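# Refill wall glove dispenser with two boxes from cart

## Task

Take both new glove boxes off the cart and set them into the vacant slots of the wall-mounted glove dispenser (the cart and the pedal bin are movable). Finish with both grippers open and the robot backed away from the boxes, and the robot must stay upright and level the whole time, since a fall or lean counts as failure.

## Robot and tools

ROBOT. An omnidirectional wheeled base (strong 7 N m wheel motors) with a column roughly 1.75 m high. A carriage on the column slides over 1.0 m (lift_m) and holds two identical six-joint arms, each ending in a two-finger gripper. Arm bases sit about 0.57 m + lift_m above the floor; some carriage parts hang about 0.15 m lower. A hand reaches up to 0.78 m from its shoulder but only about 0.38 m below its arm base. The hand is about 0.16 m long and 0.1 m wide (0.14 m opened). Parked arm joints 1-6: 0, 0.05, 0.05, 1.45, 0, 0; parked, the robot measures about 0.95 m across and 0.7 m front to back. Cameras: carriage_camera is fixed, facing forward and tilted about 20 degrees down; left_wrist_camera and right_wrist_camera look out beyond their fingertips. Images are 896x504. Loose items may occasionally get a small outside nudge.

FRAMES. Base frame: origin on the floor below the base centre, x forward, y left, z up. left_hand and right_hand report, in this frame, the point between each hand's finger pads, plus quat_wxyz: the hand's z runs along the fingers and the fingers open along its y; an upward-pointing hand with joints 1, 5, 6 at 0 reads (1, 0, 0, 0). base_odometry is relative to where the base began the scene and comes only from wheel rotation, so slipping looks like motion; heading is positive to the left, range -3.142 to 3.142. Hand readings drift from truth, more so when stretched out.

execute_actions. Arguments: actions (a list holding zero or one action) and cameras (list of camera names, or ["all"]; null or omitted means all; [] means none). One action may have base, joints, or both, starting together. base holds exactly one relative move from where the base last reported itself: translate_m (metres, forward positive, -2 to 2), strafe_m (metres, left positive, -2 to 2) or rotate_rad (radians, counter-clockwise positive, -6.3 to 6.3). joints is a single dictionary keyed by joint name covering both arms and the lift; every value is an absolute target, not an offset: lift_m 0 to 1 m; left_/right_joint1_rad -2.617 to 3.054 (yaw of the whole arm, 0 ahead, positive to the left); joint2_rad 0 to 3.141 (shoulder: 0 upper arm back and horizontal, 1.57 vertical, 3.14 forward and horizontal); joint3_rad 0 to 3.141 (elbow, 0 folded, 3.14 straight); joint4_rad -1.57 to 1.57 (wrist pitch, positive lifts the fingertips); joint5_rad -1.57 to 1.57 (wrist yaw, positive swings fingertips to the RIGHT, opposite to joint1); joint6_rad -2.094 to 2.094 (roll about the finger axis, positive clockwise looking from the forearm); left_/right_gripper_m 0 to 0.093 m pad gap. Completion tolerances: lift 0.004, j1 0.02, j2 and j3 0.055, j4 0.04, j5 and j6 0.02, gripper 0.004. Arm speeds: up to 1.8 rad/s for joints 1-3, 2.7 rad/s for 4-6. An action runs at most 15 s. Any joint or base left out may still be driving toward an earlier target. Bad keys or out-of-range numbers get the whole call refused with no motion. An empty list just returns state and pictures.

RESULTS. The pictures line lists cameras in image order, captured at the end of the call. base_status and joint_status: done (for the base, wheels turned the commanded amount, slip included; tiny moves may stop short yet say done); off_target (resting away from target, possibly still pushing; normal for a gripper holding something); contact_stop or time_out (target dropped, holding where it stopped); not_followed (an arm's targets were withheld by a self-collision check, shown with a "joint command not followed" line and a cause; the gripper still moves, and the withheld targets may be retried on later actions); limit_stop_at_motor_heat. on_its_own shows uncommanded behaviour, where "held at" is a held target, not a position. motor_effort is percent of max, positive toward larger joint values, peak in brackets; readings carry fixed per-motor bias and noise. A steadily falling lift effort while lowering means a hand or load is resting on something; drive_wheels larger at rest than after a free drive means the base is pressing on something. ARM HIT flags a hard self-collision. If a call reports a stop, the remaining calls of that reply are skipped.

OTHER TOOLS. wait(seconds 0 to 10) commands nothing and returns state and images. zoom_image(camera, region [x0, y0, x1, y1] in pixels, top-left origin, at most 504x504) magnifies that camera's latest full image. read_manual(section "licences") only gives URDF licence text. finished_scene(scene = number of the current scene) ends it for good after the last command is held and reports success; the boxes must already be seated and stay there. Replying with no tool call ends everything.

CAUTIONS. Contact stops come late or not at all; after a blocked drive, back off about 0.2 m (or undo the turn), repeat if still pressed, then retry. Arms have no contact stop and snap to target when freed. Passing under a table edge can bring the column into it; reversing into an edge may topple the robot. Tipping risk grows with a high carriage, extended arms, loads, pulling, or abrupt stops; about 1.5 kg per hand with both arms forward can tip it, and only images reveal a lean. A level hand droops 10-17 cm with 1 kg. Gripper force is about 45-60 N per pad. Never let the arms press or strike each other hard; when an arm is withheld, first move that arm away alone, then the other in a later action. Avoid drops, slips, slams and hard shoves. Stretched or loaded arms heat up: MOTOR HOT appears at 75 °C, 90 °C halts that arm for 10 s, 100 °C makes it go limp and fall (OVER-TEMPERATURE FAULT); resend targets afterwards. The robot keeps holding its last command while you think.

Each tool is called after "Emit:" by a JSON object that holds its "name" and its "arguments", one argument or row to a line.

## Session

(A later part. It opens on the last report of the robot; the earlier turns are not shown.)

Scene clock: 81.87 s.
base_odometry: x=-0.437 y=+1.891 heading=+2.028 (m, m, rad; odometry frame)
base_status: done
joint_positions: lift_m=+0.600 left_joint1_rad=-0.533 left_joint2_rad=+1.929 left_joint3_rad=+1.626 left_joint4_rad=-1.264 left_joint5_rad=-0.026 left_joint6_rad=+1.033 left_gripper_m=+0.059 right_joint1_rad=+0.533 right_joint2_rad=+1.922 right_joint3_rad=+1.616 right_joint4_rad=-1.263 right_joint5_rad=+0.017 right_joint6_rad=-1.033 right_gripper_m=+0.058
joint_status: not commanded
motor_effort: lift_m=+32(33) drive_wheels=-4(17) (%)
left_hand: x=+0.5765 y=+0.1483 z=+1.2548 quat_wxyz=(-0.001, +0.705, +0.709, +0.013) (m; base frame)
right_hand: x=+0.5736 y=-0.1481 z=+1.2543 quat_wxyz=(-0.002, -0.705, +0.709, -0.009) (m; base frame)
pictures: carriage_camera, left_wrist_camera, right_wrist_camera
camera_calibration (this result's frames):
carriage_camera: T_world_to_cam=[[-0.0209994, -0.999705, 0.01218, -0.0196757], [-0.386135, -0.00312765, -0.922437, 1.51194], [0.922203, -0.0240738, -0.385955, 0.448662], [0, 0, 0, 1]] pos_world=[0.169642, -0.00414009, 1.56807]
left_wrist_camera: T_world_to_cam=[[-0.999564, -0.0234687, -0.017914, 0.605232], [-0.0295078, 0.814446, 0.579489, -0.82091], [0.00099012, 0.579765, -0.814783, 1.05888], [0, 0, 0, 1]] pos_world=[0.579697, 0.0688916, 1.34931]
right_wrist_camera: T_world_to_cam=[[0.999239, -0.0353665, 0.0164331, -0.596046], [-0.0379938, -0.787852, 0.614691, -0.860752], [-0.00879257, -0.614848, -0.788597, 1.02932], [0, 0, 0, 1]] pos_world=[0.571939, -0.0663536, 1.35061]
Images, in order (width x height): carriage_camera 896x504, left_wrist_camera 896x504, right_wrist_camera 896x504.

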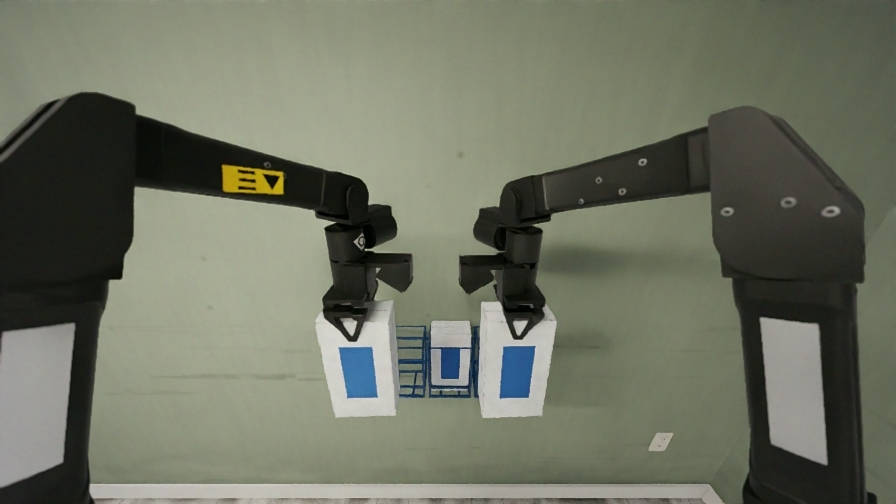

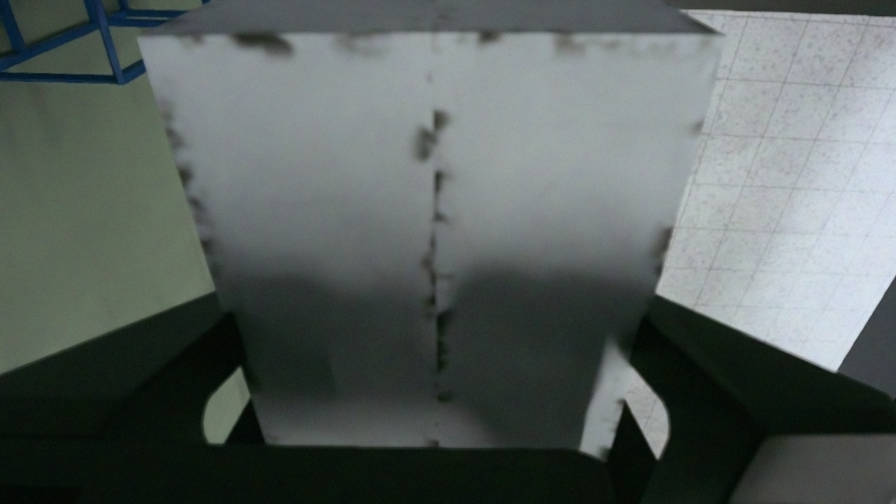

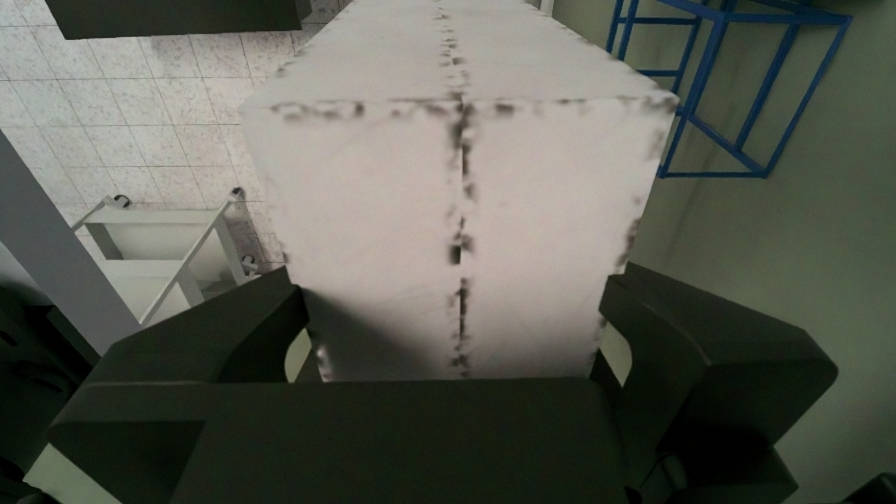

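Emit:
{"name": "execute_actions", "arguments": {
  "actions": [
    {"base":{"strafe_m":-0.04},"joints":{"left_joint5_rad":0.02,"right_joint5_rad":-0.02}}
  ],
  "cameras": []
}}

Emit:
{"name": "execute_actions", "arguments": {
  "actions": [
    {"base":{"translate_m":0.2}}
  ]
}}

Emit:
{"name": "zoom_image", "arguments": {
  "camera": "carriage_camera",
  "region": [290,300,590,504]
}}

Scene clock: 88.40 s.
base_odometry: x=-0.401 y=+1.908 heading=+2.029 (m, m, rad; odometry frame)
base_status: done
joint_positions: lift_m=+0.600 left_joint1_rad=-0.536 left_joint2_rad=+1.929 left_joint3_rad=+1.626 left_joint4_rad=-1.266 left_joint5_rad=+0.015 left_joint6_rad=+1.033 left_gripper_m=+0.059 right_joint1_rad=+0.535 right_joint2_rad=+1.922 right_joint3_rad=+1.616 right_joint4_rad=-1.266 right_joint5_rad=-0.019 right_joint6_rad=-1.033 right_gripper_m=+0.058
joint_status: all done
motor_effort: lift_m=+34(33) drive_wheels=+2(8) (%)
left_hand: x=+0.5720 y=+0.1415 z=+1.2547 quat_wxyz=(+0.003, +0.706, +0.708, -0.007) (m; base frame)
right_hand: x=+0.5696 y=-0.1426 z=+1.2543 quat_wxyz=(+0.002, -0.706, +0.708, +0.009) (m; base frame)
pictures: none
No camera images: the call's "cameras" was empty. Leave "cameras" out to get every camera's image.

Scene clock: 90.60 s.
base_odometry: x=-0.489 y=+2.088 heading=+2.028 (m, m, rad; odometry frame)
base_status: done
joint_positions: lift_m=+0.600 left_joint1_rad=-0.536 left_joint2_rad=+1.929 left_joint3_rad=+1.626 left_joint4_rad=-1.264 left_joint5_rad=+0.016 left_joint6_rad=+1.033 left_gripper_m=+0.059 right_joint1_rad=+0.535 right_joint2_rad=+1.922 right_joint3_rad=+1.616 right_joint4_rad=-1.265 right_joint5_rad=-0.019 right_joint6_rad=-1.033 right_gripper_m=+0.058
joint_status: not commanded
motor_effort: lift_m=+33(33) drive_wheels=+3(9) (%)
left_hand: x=+0.5723 y=+0.1412 z=+1.2547 quat_wxyz=(+0.004, +0.706, +0.708, -0.007) (m; base frame)
right_hand: x=+0.5696 y=-0.1426 z=+1.2543 quat_wxyz=(+0.002, -0.706, +0.708, +0.009) (m; base frame)
pictures: carriage_camera, left_wrist_camera, right_wrist_camera
camera_calibration (this result's frames):
carriage_camera: T_world_to_cam=[[-0.0209994, -0.999705, 0.01218, -0.0196757], [-0.386135, -0.00312765, -0.922437, 1.51194], [0.922203, -0.0240738, -0.385955, 0.448662], [0, 0, 0, 1]] pos_world=[0.169642, -0.00414009, 1.56807]
left_wrist_camera: T_world_to_cam=[[-0.999773, -0.0208689, 0.00425535, 0.572836], [-0.0150858, 0.834909, 0.550181, -0.789643], [-0.0150345, 0.549992, -0.835035, 1.10172], [0, 0, 0, 1]] pos_world=[0.577358, 0.0652962, 1.35199]
right_wrist_camera: T_world_to_cam=[[0.999409, -0.0340143, -0.00501442, -0.564917], [-0.0244648, -0.806011, 0.591395, -0.837606], [-0.0241576, -0.590923, -0.806366, 1.06715], [0, 0, 0, 1]] pos_world=[0.569871, -0.0637315, 1.35304]
Images, in order (width x height): carriage_camera 896x504, left_wrist_camera 896x504, right_wrist_camera 896x504.

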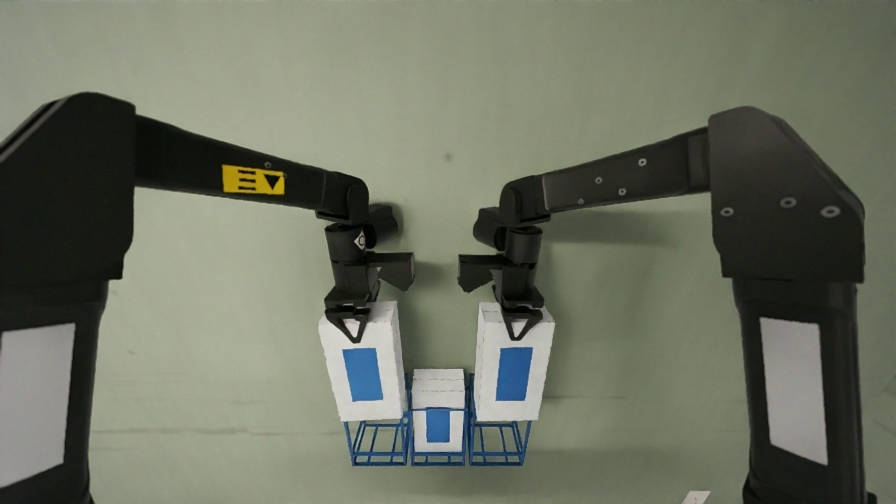

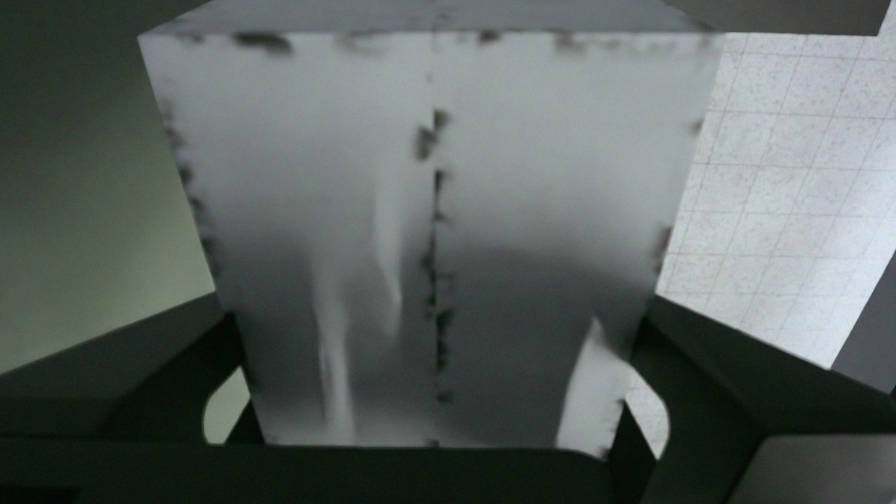

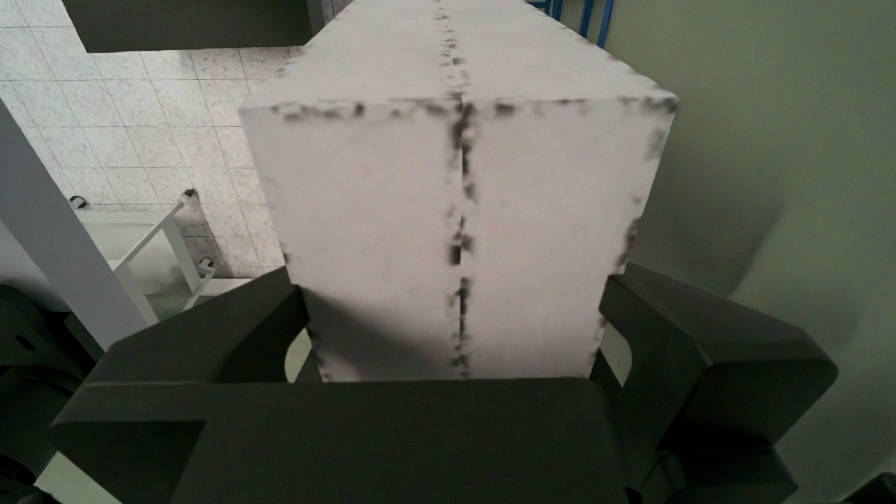

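Region (290, 300, 590, 504) of carriage_camera's 896x504 image, scaled by 1.680, with more detail than that image has; it fills the top 343 rows of this view, and the rest is white.

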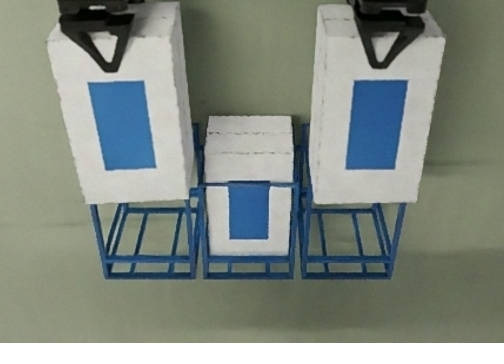

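Emit:
{"name": "execute_actions", "arguments": {
  "actions": [
    {"joints":{"lift_m":0.62,"left_joint5_rad":-0.005,"right_joint5_rad":0.0}}
  ],
  "cameras": []
}}

Emit:
{"name": "execute_actions", "arguments": {
  "actions": [
    {"base":{"translate_m":0.035}}
  ]
}}

Emit:
{"name": "zoom_image", "arguments": {
  "camera": "carriage_camera",
  "region": [290,300,590,504]
}}

Scene clock: 95.63 s.
base_odometry: x=-0.489 y=+2.088 heading=+2.028 (m, m, rad; odometry frame)
base_status: not commanded
joint_positions: lift_m=+0.620 left_joint1_rad=-0.536 left_joint2_rad=+1.925 left_joint3_rad=+1.626 left_joint4_rad=-1.266 left_joint5_rad=-0.005 left_joint6_rad=+1.033 left_gripper_m=+0.059 right_joint1_rad=+0.535 right_joint2_rad=+1.919 right_joint3_rad=+1.616 right_joint4_rad=-1.267 right_joint5_rad=-0.005 right_joint6_rad=-1.033 right_gripper_m=+0.058
joint_status: all done
motor_effort: lift_m=+33(39) drive_wheels=+3(4) (%)
left_hand: x=+0.5739 y=+0.1445 z=+1.2761 quat_wxyz=(+0.002, +0.706, +0.708, +0.003) (m; base frame)
right_hand: x=+0.5707 y=-0.1448 z=+1.2755 quat_wxyz=(+0.001, -0.706, +0.708, +0.002) (m; base frame)
pictures: none
No camera images: the call's "cameras" was empty. Leave "cameras" out to get every camera's image.

Scene clock: 96.67 s.
base_odometry: x=-0.505 y=+2.119 heading=+2.027 (m, m, rad; odometry frame)
base_status: done
joint_positions: lift_m=+0.620 left_joint1_rad=-0.545 left_joint2_rad=+1.915 left_joint3_rad=+1.625 left_joint4_rad=-1.320 left_joint5_rad=-0.009 left_joint6_rad=+1.034 left_gripper_m=+0.059 right_joint1_rad=+0.555 right_joint2_rad=+1.907 right_joint3_rad=+1.615 right_joint4_rad=-1.332 right_joint5_rad=+0.000 right_joint6_rad=-1.034 right_gripper_m=+0.058
joint_status: not commanded
motor_effort: lift_m=+33(33) drive_wheels=+4(9) (%)
left_hand: x=+0.5609 y=+0.1493 z=+1.2792 quat_wxyz=(-0.020, +0.710, +0.704, -0.001) (m; base frame)
right_hand: x=+0.5535 y=-0.1476 z=+1.2796 quat_wxyz=(-0.026, -0.713, +0.700, +0.007) (m; base frame)
pictures: carriage_camera, left_wrist_camera, right_wrist_camera
camera_calibration (this result's frames):
carriage_camera: T_world_to_cam=[[-0.0209994, -0.999705, 0.01218, -0.0199197], [-0.386135, -0.00312765, -0.922437, 1.53042], [0.922203, -0.0240738, -0.385955, 0.456394], [0, 0, 0, 1]] pos_world=[0.169642, -0.00414009, 1.58811]
left_wrist_camera: T_world_to_cam=[[-0.999519, -0.0119989, 0.0286079, 0.528882], [0.00704753, 0.810235, 0.586063, -0.864657], [-0.0302112, 0.585982, -0.809761, 1.08838], [0, 0, 0, 1]] pos_world=[0.567602, 0.0691502, 1.37294]
right_wrist_camera: T_world_to_cam=[[0.999146, -0.0127301, -0.0393187, -0.501601], [0.014694, -0.779792, 0.625866, -0.918902], [-0.0386277, -0.625909, -0.778939, 1.05188], [0, 0, 0, 1]] pos_world=[0.555306, -0.0645593, 1.37473]
Images, in order (width x height): carriage_camera 896x504, left_wrist_camera 896x504, right_wrist_camera 896x504.

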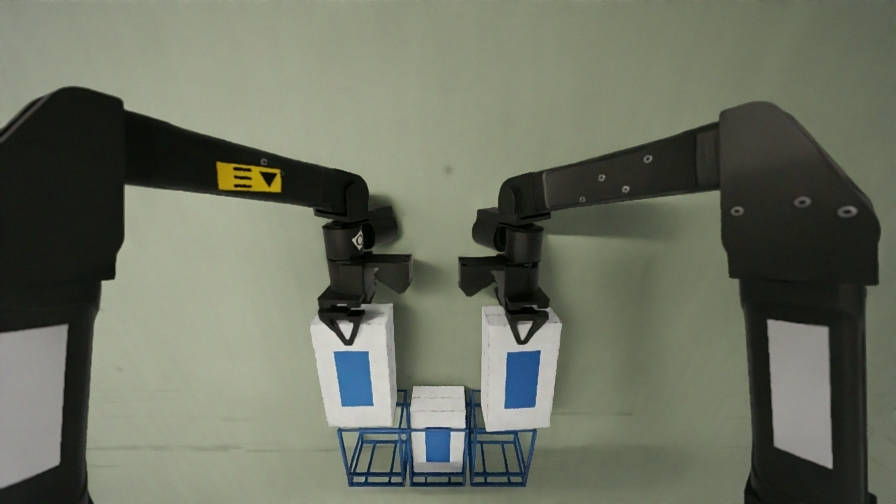

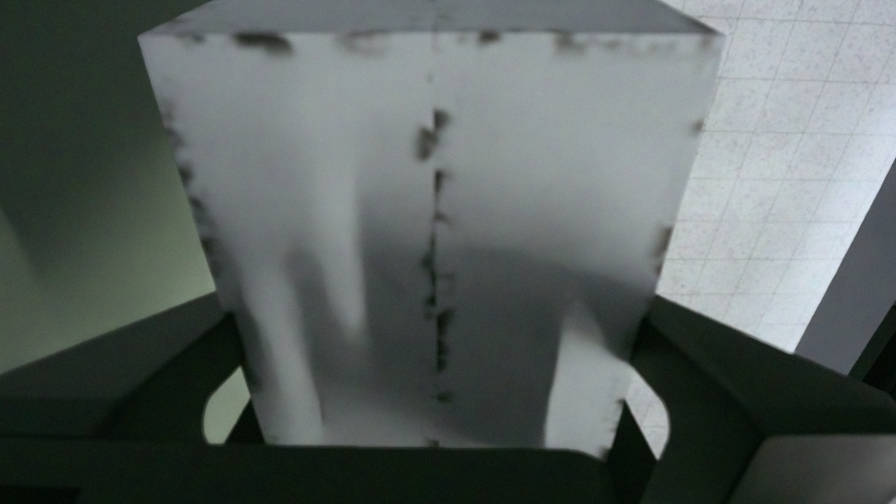

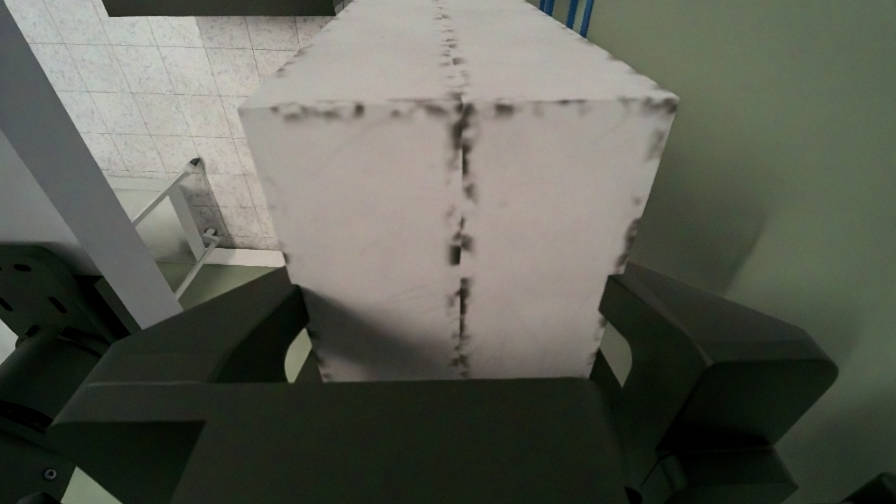

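Region (290, 300, 590, 504) of carriage_camera's 896x504 image, scaled by 1.680, with more detail than that image has; it fills the top 343 rows of this view, and the rest is white.

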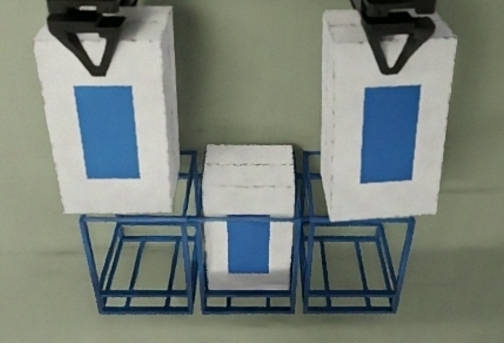

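Emit:
{"name": "execute_actions", "arguments": {
  "actions": [
    {"joints":{"left_joint1_rad":-0.85,"left_joint2_rad":1.485,"left_joint3_rad":1.23,"left_joint4_rad":-1.23,"left_joint5_rad":-0.045,"left_joint6_rad":0.715,"right_joint1_rad":0.85,"right_joint2_rad":1.485,"right_joint3_rad":1.23,"right_joint4_rad":-1.23,"right_joint5_rad":0.045,"right_joint6_rad":-0.715,"lift_m":0.59}}
  ],
  "cameras": []
}}

Emit:
{"name": "execute_actions", "arguments": {
  "actions": [
    {"base":{"translate_m":0.12}}
  ],
  "cameras": ["carriage_camera","right_wrist_camera"]
}}

Scene clock: 108.77 s.
base_odometry: x=-0.505 y=+2.119 heading=+2.027 (m, m, rad; odometry frame)
base_status: not commanded
joint_positions: lift_m=+0.590 left_joint1_rad=-0.857 left_joint2_rad=+1.508 left_joint3_rad=+1.231 left_joint4_rad=-1.248 left_joint5_rad=-0.036 left_joint6_rad=+0.723 left_gripper_m=+0.059 right_joint1_rad=+0.857 right_joint2_rad=+1.505 right_joint3_rad=+1.232 right_joint4_rad=-1.243 right_joint5_rad=+0.030 right_joint6_rad=-0.723 right_gripper_m=+0.058
joint_status: all done
motor_effort: lift_m=+27(27) drive_wheels=+3(5) (%)
left_hand: x=+0.4390 y=+0.1324 z=+1.2684 quat_wxyz=(+0.024, +0.710, +0.704, +0.016) (m; base frame)
right_hand: x=+0.4390 y=-0.1307 z=+1.2692 quat_wxyz=(+0.028, -0.710, +0.704, -0.013) (m; base frame)
pictures: none
No camera images: the call's "cameras" was empty. Leave "cameras" out to get every camera's image.

Scene clock: 110.43 s.
base_odometry: x=-0.557 y=+2.227 heading=+2.027 (m, m, rad; odometry frame)
base_status: done
joint_positions: lift_m=+0.590 left_joint1_rad=-0.855 left_joint2_rad=+1.508 left_joint3_rad=+1.231 left_joint4_rad=-1.242 left_joint5_rad=-0.041 left_joint6_rad=+0.723 left_gripper_m=+0.059 right_joint1_rad=+0.853 right_joint2_rad=+1.505 right_joint3_rad=+1.232 right_joint4_rad=-1.240 right_joint5_rad=+0.036 right_joint6_rad=-0.723 right_gripper_m=+0.058
joint_status: not commanded
motor_effort: lift_m=+26(27) drive_wheels=-3(13) (%)
left_hand: x=+0.4410 y=+0.1321 z=+1.2685 quat_wxyz=(+0.027, +0.709, +0.705, +0.019) (m; base frame)
right_hand: x=+0.4411 y=-0.1314 z=+1.2693 quat_wxyz=(+0.030, -0.708, +0.705, -0.016) (m; base frame)
pictures: carriage_camera, right_wrist_camera
camera_calibration (this result's frames):
carriage_camera: T_world_to_cam=[[-0.0209994, -0.999705, 0.01218, -0.0195604], [-0.386135, -0.00312765, -0.922437, 1.50321], [0.922203, -0.0240738, -0.385955, 0.445008], [0, 0, 0, 1]] pos_world=[0.169642, -0.00414009, 1.55861]
right_wrist_camera: T_world_to_cam=[[0.997126, -0.0270356, 0.0707786, -0.530272], [-0.0634357, -0.808714, 0.584771, -0.815374], [0.04143, -0.58758, -0.808104, 1.0564], [0, 0, 0, 1]] pos_world=[0.433257, -0.0530219, 1.36802]
Images, in order (width x height): carriage_camera 896x504, right_wrist_camera 896x504.

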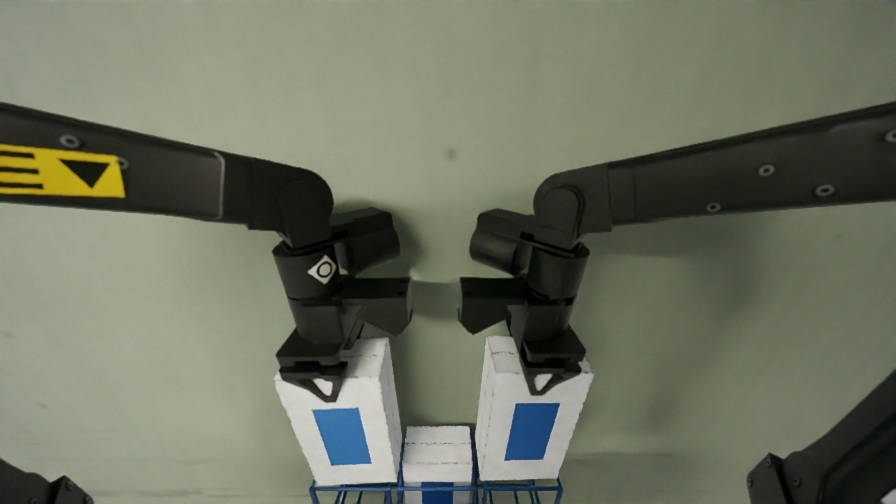

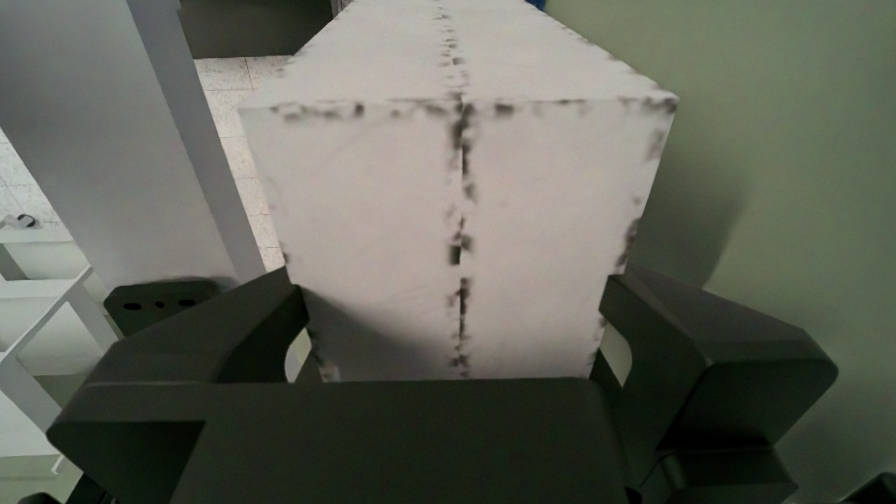

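Emit:
{"name": "execute_actions", "arguments": {
  "actions": [
    {"base":{"translate_m":0.028},"joints":{"left_joint2_rad":1.425,"left_joint3_rad":1.15,"right_joint2_rad":1.435,"right_joint3_rad":1.155,"lift_m":0.565}}
  ],
  "cameras": ["carriage_camera","right_wrist_camera"]
}}

Emit:
{"name": "zoom_image", "arguments": {
  "camera": "carriage_camera",
  "region": [270,364,610,504]
}}

Scene clock: 114.33 s.
base_odometry: x=-0.569 y=+2.253 heading=+2.026 (m, m, rad; odometry frame)
base_status: done
joint_positions: lift_m=+0.565 left_joint1_rad=-0.855 left_joint2_rad=+1.453 left_joint3_rad=+1.136 left_joint4_rad=-1.240 left_joint5_rad=-0.042 left_joint6_rad=+0.722 left_gripper_m=+0.059 right_joint1_rad=+0.853 right_joint2_rad=+1.454 right_joint3_rad=+1.144 right_joint4_rad=-1.237 right_joint5_rad=+0.039 right_joint6_rad=-0.722 right_gripper_m=+0.058
joint_status: all done
motor_effort: lift_m=+27(28) drive_wheels=-3(11) (%)
left_hand: x=+0.4253 y=+0.1506 z=+1.2318 quat_wxyz=(+0.009, +0.709, +0.705, +0.021) (m; base frame)
right_hand: x=+0.4269 y=-0.1484 z=+1.2335 quat_wxyz=(+0.013, -0.708, +0.706, -0.018) (m; base frame)
pictures: carriage_camera, right_wrist_camera
camera_calibration (this result's frames):
carriage_camera: T_world_to_cam=[[-0.0209994, -0.999705, 0.01218, -0.0192556], [-0.386135, -0.00312765, -0.922437, 1.48012], [0.922203, -0.0240738, -0.385955, 0.435349], [0, 0, 0, 1]] pos_world=[0.169642, -0.00414009, 1.53358]
right_wrist_camera: T_world_to_cam=[[0.998332, -0.026621, 0.0512361, -0.490369], [-0.0523216, -0.792378, 0.607783, -0.839789], [0.0244186, -0.60945, -0.792448, 1.00278], [0, 0, 0, 1]] pos_world=[0.421125, -0.0673393, 1.33019]
Images, in order (width x height): carriage_camera 896x504, right_wrist_camera 896x504.

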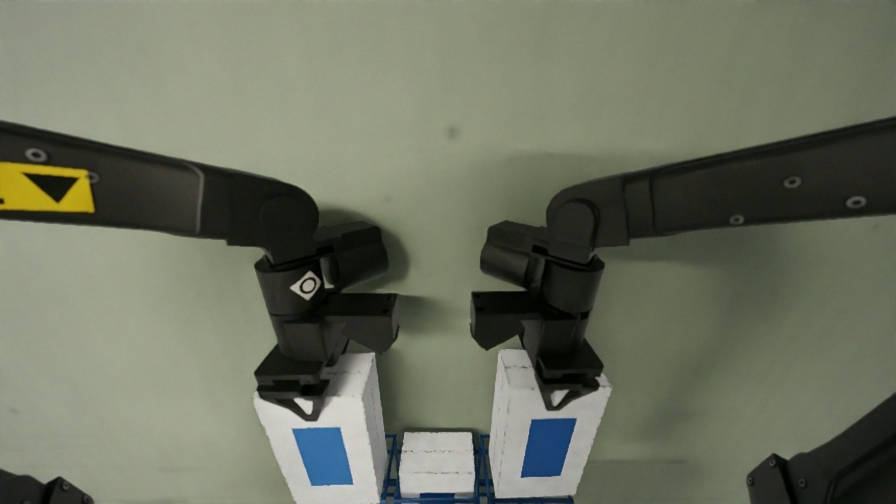

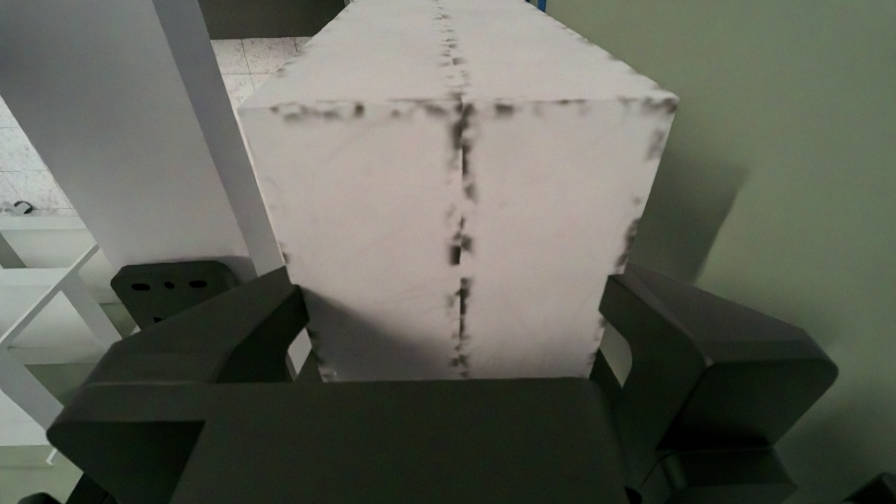

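Region (270, 364, 610, 504) of carriage_camera's 896x504 image, scaled by 1.482, with more detail than that image has; it fills the top 208 rows of this view, and the rest is white.

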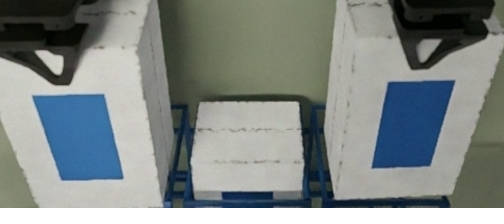

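Need further forward and slightly inward.

Emit:
{"name": "execute_actions", "arguments": {
  "actions": [
    {"base":{"translate_m":0.008},"joints":{"left_joint4_rad":-1.195,"right_joint4_rad":-1.21,"left_joint5_rad":-0.06,"right_joint5_rad":0.055}}
  ],
  "cameras": ["carriage_camera"]
}}

Emit:
{"name": "zoom_image", "arguments": {
  "camera": "carriage_camera",
  "region": [270,364,610,504]
}}

Emit:
{"name": "execute_actions", "arguments": {
  "actions": [
    {"joints":{"lift_m":0.535}}
  ],
  "cameras": ["carriage_camera"]
}}

Emit:
{"name": "zoom_image", "arguments": {
  "camera": "carriage_camera",
  "region": [270,364,610,504]
}}

Scene clock: 119.63 s.
base_odometry: x=-0.573 y=+2.260 heading=+2.026 (m, m, rad; odometry frame)
base_status: done
joint_positions: lift_m=+0.565 left_joint1_rad=-0.853 left_joint2_rad=+1.453 left_joint3_rad=+1.136 left_joint4_rad=-1.206 left_joint5_rad=-0.056 left_joint6_rad=+0.722 left_gripper_m=+0.059 right_joint1_rad=+0.856 right_joint2_rad=+1.454 right_joint3_rad=+1.144 right_joint4_rad=-1.228 right_joint5_rad=+0.046 right_joint6_rad=-0.721 right_gripper_m=+0.058
joint_status: all done
motor_effort: lift_m=+27(27) drive_wheels=+2(5) (%)
left_hand: x=+0.4327 y=+0.1463 z=+1.2322 quat_wxyz=(+0.026, +0.708, +0.706, +0.026) (m; base frame)
right_hand: x=+0.4287 y=-0.1470 z=+1.2336 quat_wxyz=(+0.018, -0.709, +0.705, -0.022) (m; base frame)
pictures: carriage_camera
camera_calibration (this result's frames):
carriage_camera: T_world_to_cam=[[-0.0209994, -0.999705, 0.01218, -0.0192556], [-0.386135, -0.00312765, -0.922437, 1.48012], [0.922203, -0.0240738, -0.385955, 0.435349], [0, 0, 0, 1]] pos_world=[0.169642, -0.00414009, 1.53358]
Images, in order (width x height): carriage_camera 896x504.

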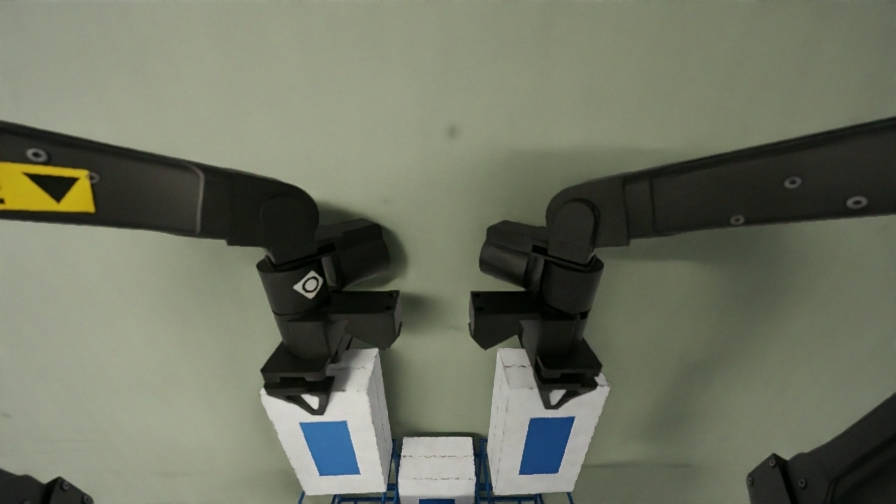

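Region (270, 364, 610, 504) of carriage_camera's 896x504 image, scaled by 1.482, with more detail than that image has; it fills the top 208 rows of this view, and the rest is white.

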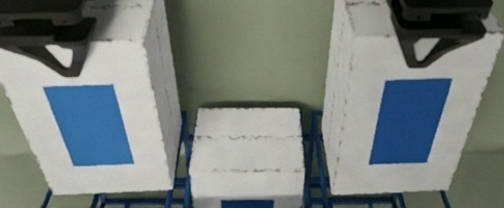

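Scene clock: 120.27 s.
base_odometry: x=-0.573 y=+2.260 heading=+2.026 (m, m, rad; odometry frame)
base_status: not commanded
joint_positions: lift_m=+0.535 left_joint1_rad=-0.853 left_joint2_rad=+1.439 left_joint3_rad=+1.136 left_joint4_rad=-1.214 left_joint5_rad=-0.058 left_joint6_rad=+0.721 left_gripper_m=+0.059 right_joint1_rad=+0.857 right_joint2_rad=+1.454 right_joint3_rad=+1.144 right_joint4_rad=-1.223 right_joint5_rad=+0.048 right_joint6_rad=-0.721 right_gripper_m=+0.058
joint_status: all done
motor_effort: lift_m=+25(27) drive_wheels=+2(2) (%)
left_hand: x=+0.4318 y=+0.1479 z=+1.2054 quat_wxyz=(+0.029, +0.707, +0.706, +0.027) (m; base frame)
right_hand: x=+0.4296 y=-0.1463 z=+1.2039 quat_wxyz=(+0.020, -0.709, +0.705, -0.023) (m; base frame)
pictures: carriage_camera
camera_calibration (this result's frames):
carriage_camera: T_world_to_cam=[[-0.0209994, -0.999705, 0.01218, -0.0188928], [-0.386135, -0.00312765, -0.922437, 1.45265], [0.922203, -0.0240738, -0.385955, 0.423854], [0, 0, 0, 1]] pos_world=[0.169642, -0.00414009, 1.5038]
Images, in order (width x height): carriage_camera 896x504.

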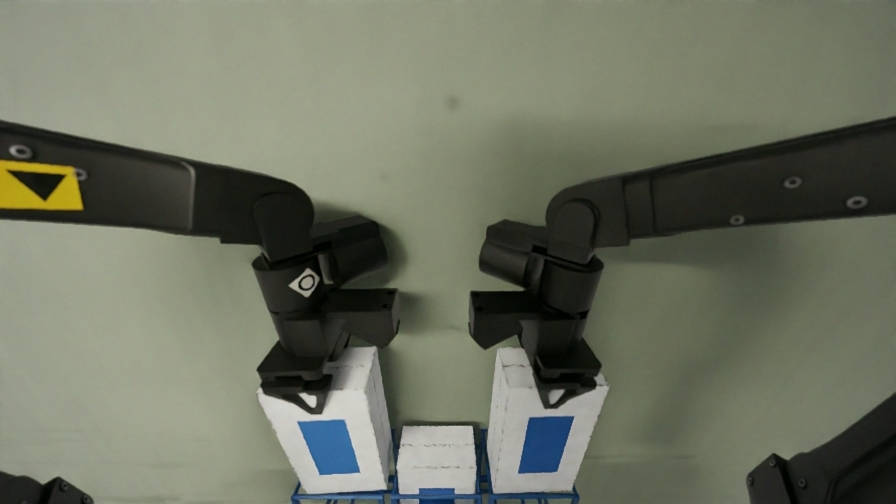

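Region (270, 364, 610, 504) of carriage_camera's 896x504 image, scaled by 1.482, with more detail than that image has; it fills the top 208 rows of this view, and the rest is white.

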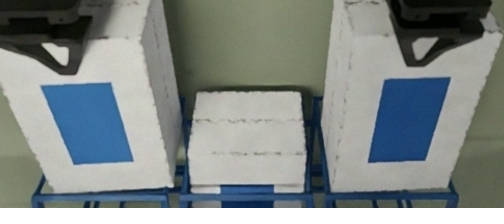

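Left rests on the back/inner rail; ease its tilt.

Emit:
{"name": "execute_actions", "arguments": {
  "actions": [
    {"joints":{"lift_m":0.548,"left_joint4_rad":-1.225,"left_joint5_rad":-0.045}}
  ],
  "cameras": []
}}

Emit:
{"name": "execute_actions", "arguments": {
  "actions": [
    {"joints":{"lift_m":0.51}}
  ],
  "cameras": ["carriage_camera"]
}}

Emit:
{"name": "zoom_image", "arguments": {
  "camera": "carriage_camera",
  "region": [270,364,610,504]
}}

Scene clock: 123.87 s.
base_odometry: x=-0.573 y=+2.260 heading=+2.026 (m, m, rad; odometry frame)
base_status: not commanded
joint_positions: lift_m=+0.548 left_joint1_rad=-0.853 left_joint2_rad=+1.439 left_joint3_rad=+1.136 left_joint4_rad=-1.227 left_joint5_rad=-0.047 left_joint6_rad=+0.720 left_gripper_m=+0.059 right_joint1_rad=+0.857 right_joint2_rad=+1.454 right_joint3_rad=+1.144 right_joint4_rad=-1.225 right_joint5_rad=+0.048 right_joint6_rad=-0.720 right_gripper_m=+0.058
joint_status: all done
motor_effort: lift_m=+32(40) drive_wheels=+2(3) (%)
left_hand: x=+0.4282 y=+0.1492 z=+1.2175 quat_wxyz=(+0.022, +0.707, +0.706, +0.022) (m; base frame)
right_hand: x=+0.4293 y=-0.1468 z=+1.2162 quat_wxyz=(+0.019, -0.709, +0.705, -0.023) (m; base frame)
pictures: none
No camera images: the call's "cameras" was empty. Leave "cameras" out to get every camera's image.

Scene clock: 124.53 s.
base_odometry: x=-0.573 y=+2.260 heading=+2.026 (m, m, rad; odometry frame)
base_status: not commanded
joint_positions: lift_m=+0.510 left_joint1_rad=-0.852 left_joint2_rad=+1.389 left_joint3_rad=+1.164 left_joint4_rad=-1.277 left_joint5_rad=-0.059 left_joint6_rad=+0.726 left_gripper_m=+0.059 right_joint1_rad=+0.856 right_joint2_rad=+1.454 right_joint3_rad=+1.144 right_joint4_rad=-1.222 right_joint5_rad=+0.048 right_joint6_rad=-0.720 right_gripper_m=+0.058
joint_status: all done
motor_effort: lift_m=+22(23) drive_wheels=+2(2) (%)
left_hand: x=+0.4261 y=+0.1551 z=+1.1983 quat_wxyz=(+0.036, +0.708, +0.705, +0.027) (m; base frame)
right_hand: x=+0.4300 y=-0.1464 z=+1.1791 quat_wxyz=(+0.021, -0.708, +0.705, -0.023) (m; base frame)
pictures: carriage_camera
camera_calibration (this result's frames):
carriage_camera: T_world_to_cam=[[-0.0209994, -0.999705, 0.01218, -0.0185903], [-0.386135, -0.00312765, -0.922437, 1.42975], [0.922203, -0.0240738, -0.385955, 0.41427], [0, 0, 0, 1]] pos_world=[0.169642, -0.00414009, 1.47897]
Images, in order (width x height): carriage_camera 896x504.

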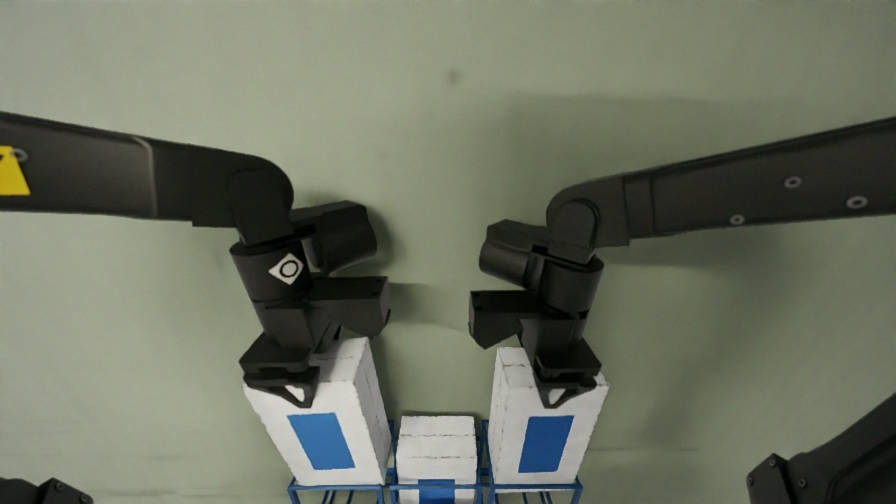

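Region (270, 364, 610, 504) of carriage_camera's 896x504 image, scaled by 1.482, with more detail than that image has; it fills the top 208 rows of this view, and the rest is white.

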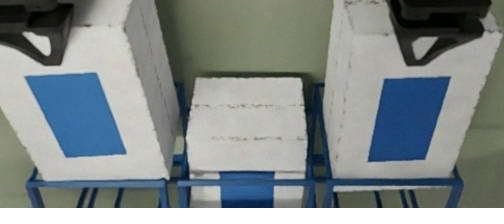

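Right is in; left catches the inner rail.

Emit:
{"name": "execute_actions", "arguments": {
  "actions": [
    {"joints":{"lift_m":0.555}}
  ],
  "cameras": []
}}

Emit:
{"name": "execute_actions", "arguments": {
  "actions": [
    {"joints":{"left_joint4_rad":-1.25,"left_joint5_rad":-0.06,"lift_m":0.545}}
  ],
  "cameras": ["carriage_camera","left_wrist_camera"]
}}

Emit:
{"name": "zoom_image", "arguments": {
  "camera": "carriage_camera",
  "region": [270,364,610,504]
}}

Scene clock: 130.87 s.
base_odometry: x=-0.573 y=+2.260 heading=+2.026 (m, m, rad; odometry frame)
base_status: not commanded
joint_positions: lift_m=+0.555 left_joint1_rad=-0.852 left_joint2_rad=+1.431 left_joint3_rad=+1.154 left_joint4_rad=-1.245 left_joint5_rad=-0.049 left_joint6_rad=+0.723 left_gripper_m=+0.059 right_joint1_rad=+0.856 right_joint2_rad=+1.453 right_joint3_rad=+1.144 right_joint4_rad=-1.223 right_joint5_rad=+0.048 right_joint6_rad=-0.719 right_gripper_m=+0.058
joint_status: all done
motor_effort: lift_m=+32(40) drive_wheels=+2(2) (%)
left_hand: x=+0.4290 y=+0.1494 z=+1.2310 quat_wxyz=(+0.027, +0.708, +0.706, +0.023) (m; base frame)
right_hand: x=+0.4298 y=-0.1465 z=+1.2234 quat_wxyz=(+0.021, -0.708, +0.705, -0.023) (m; base frame)
pictures: none
No camera images: the call's "cameras" was empty. Leave "cameras" out to get every camera's image.

Scene clock: 131.40 s.
base_odometry: x=-0.573 y=+2.260 heading=+2.026 (m, m, rad; odometry frame)
base_status: not commanded
joint_positions: lift_m=+0.545 left_joint1_rad=-0.852 left_joint2_rad=+1.435 left_joint3_rad=+1.145 left_joint4_rad=-1.255 left_joint5_rad=-0.057 left_joint6_rad=+0.722 left_gripper_m=+0.059 right_joint1_rad=+0.857 right_joint2_rad=+1.453 right_joint3_rad=+1.144 right_joint4_rad=-1.224 right_joint5_rad=+0.048 right_joint6_rad=-0.719 right_gripper_m=+0.058
joint_status: all done
motor_effort: lift_m=+28(28) drive_wheels=+2(3) (%)
left_hand: x=+0.4267 y=+0.1539 z=+1.2181 quat_wxyz=(+0.015, +0.708, +0.706, +0.027) (m; base frame)
right_hand: x=+0.4296 y=-0.1465 z=+1.2140 quat_wxyz=(+0.021, -0.708, +0.705, -0.023) (m; base frame)
pictures: carriage_camera, left_wrist_camera
camera_calibration (this result's frames):
carriage_camera: T_world_to_cam=[[-0.0209994, -0.999705, 0.01218, -0.019012], [-0.386135, -0.00312765, -0.922437, 1.46168], [0.922203, -0.0240738, -0.385955, 0.42763], [0, 0, 0, 1]] pos_world=[0.169642, -0.00414009, 1.51358]
left_wrist_camera: T_world_to_cam=[[-0.998024, -0.0161829, -0.0607217, 0.505394], [-0.0482637, 0.81621, 0.575736, -0.796408], [0.0402446, 0.577528, -0.815378, 1.01022], [0, 0, 0, 1]] pos_world=[0.425301, 0.074785, 1.31292]
Images, in order (width x height): carriage_camera 896x504, left_wrist_camera 896x504.

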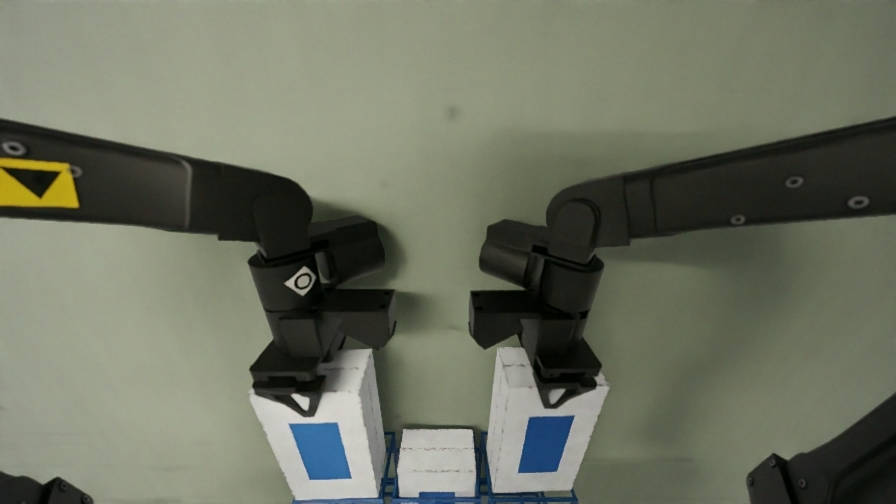

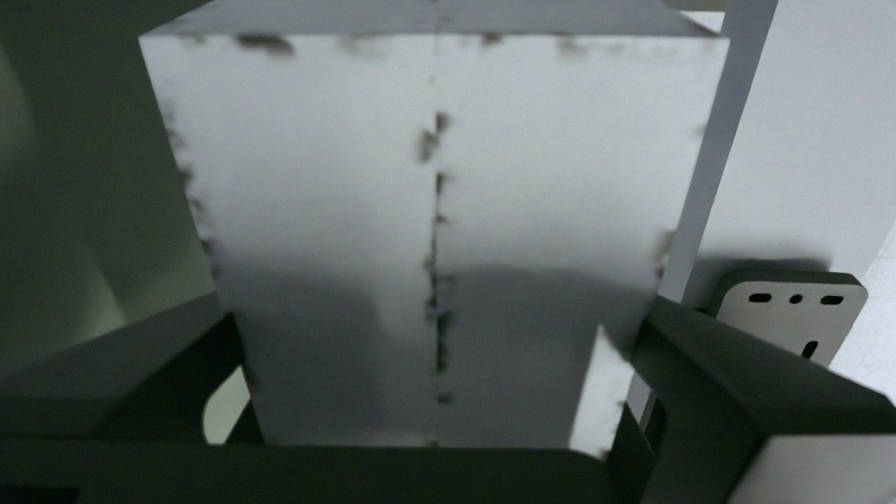

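Region (270, 364, 610, 504) of carriage_camera's 896x504 image, scaled by 1.482, with more detail than that image has; it fills the top 208 rows of this view, and the rest is white.

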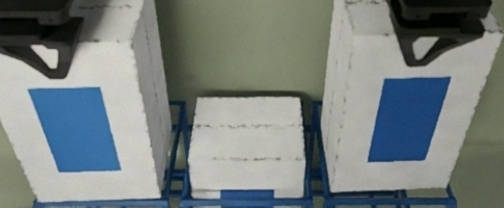

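Emit:
{"name": "execute_actions", "arguments": {
  "actions": [
    {"joints":{"left_joint4_rad":-1.232,"left_joint6_rad":0.69}}
  ],
  "cameras": []
}}

Emit:
{"name": "execute_actions", "arguments": {
  "actions": [
    {"joints":{"lift_m":0.518}}
  ],
  "cameras": ["carriage_camera"]
}}

Emit:
{"name": "zoom_image", "arguments": {
  "camera": "carriage_camera",
  "region": [270,394,450,504]
}}

Scene clock: 135.90 s.
base_odometry: x=-0.573 y=+2.260 heading=+2.026 (m, m, rad; odometry frame)
base_status: not commanded
joint_positions: lift_m=+0.545 left_joint1_rad=-0.852 left_joint2_rad=+1.435 left_joint3_rad=+1.145 left_joint4_rad=-1.246 left_joint5_rad=-0.057 left_joint6_rad=+0.698 left_gripper_m=+0.059 right_joint1_rad=+0.857 right_joint2_rad=+1.453 right_joint3_rad=+1.144 right_joint4_rad=-1.224 right_joint5_rad=+0.048 right_joint6_rad=-0.719 right_gripper_m=+0.058
joint_status: all done
motor_effort: lift_m=+27(27) drive_wheels=+2(2) (%)
left_hand: x=+0.4282 y=+0.1522 z=+1.2182 quat_wxyz=(+0.020, +0.699, +0.715, +0.027) (m; base frame)
right_hand: x=+0.4296 y=-0.1465 z=+1.2140 quat_wxyz=(+0.021, -0.708, +0.705, -0.023) (m; base frame)
pictures: none
No camera images: the call's "cameras" was empty. Leave "cameras" out to get every camera's image.

Scene clock: 136.53 s.
base_odometry: x=-0.573 y=+2.260 heading=+2.026 (m, m, rad; odometry frame)
base_status: not commanded
joint_positions: lift_m=+0.518 left_joint1_rad=-0.850 left_joint2_rad=+1.430 left_joint3_rad=+1.148 left_joint4_rad=-1.242 left_joint5_rad=-0.067 left_joint6_rad=+0.697 left_gripper_m=+0.059 right_joint1_rad=+0.856 right_joint2_rad=+1.453 right_joint3_rad=+1.144 right_joint4_rad=-1.223 right_joint5_rad=+0.049 right_joint6_rad=-0.719 right_gripper_m=+0.058
joint_status: all done
motor_effort: lift_m=+27(28) drive_wheels=+2(3) (%)
left_hand: x=+0.4310 y=+0.1523 z=+1.1933 quat_wxyz=(+0.026, +0.697, +0.715, +0.031) (m; base frame)
right_hand: x=+0.4298 y=-0.1466 z=+1.1871 quat_wxyz=(+0.021, -0.708, +0.705, -0.023) (m; base frame)
pictures: carriage_camera
camera_calibration (this result's frames):
carriage_camera: T_world_to_cam=[[-0.0209994, -0.999705, 0.01218, -0.0186837], [-0.386135, -0.00312765, -0.922437, 1.43681], [0.922203, -0.0240738, -0.385955, 0.417227], [0, 0, 0, 1]] pos_world=[0.169642, -0.00414009, 1.48663]
Images, in order (width x height): carriage_camera 896x504.

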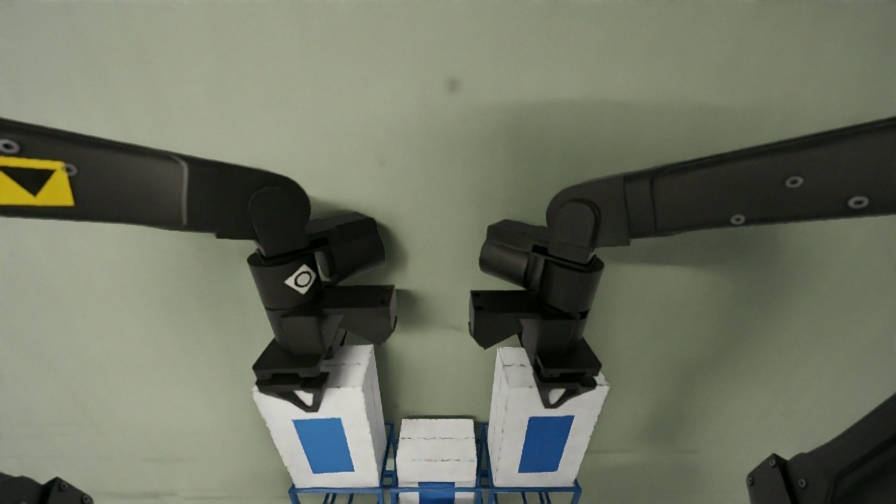

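Region (270, 394, 450, 504) of carriage_camera's 896x504 image, scaled by 2.800, with more detail than that image has.

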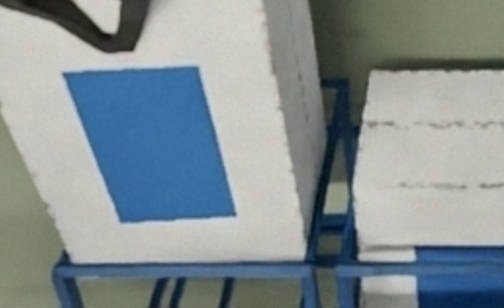

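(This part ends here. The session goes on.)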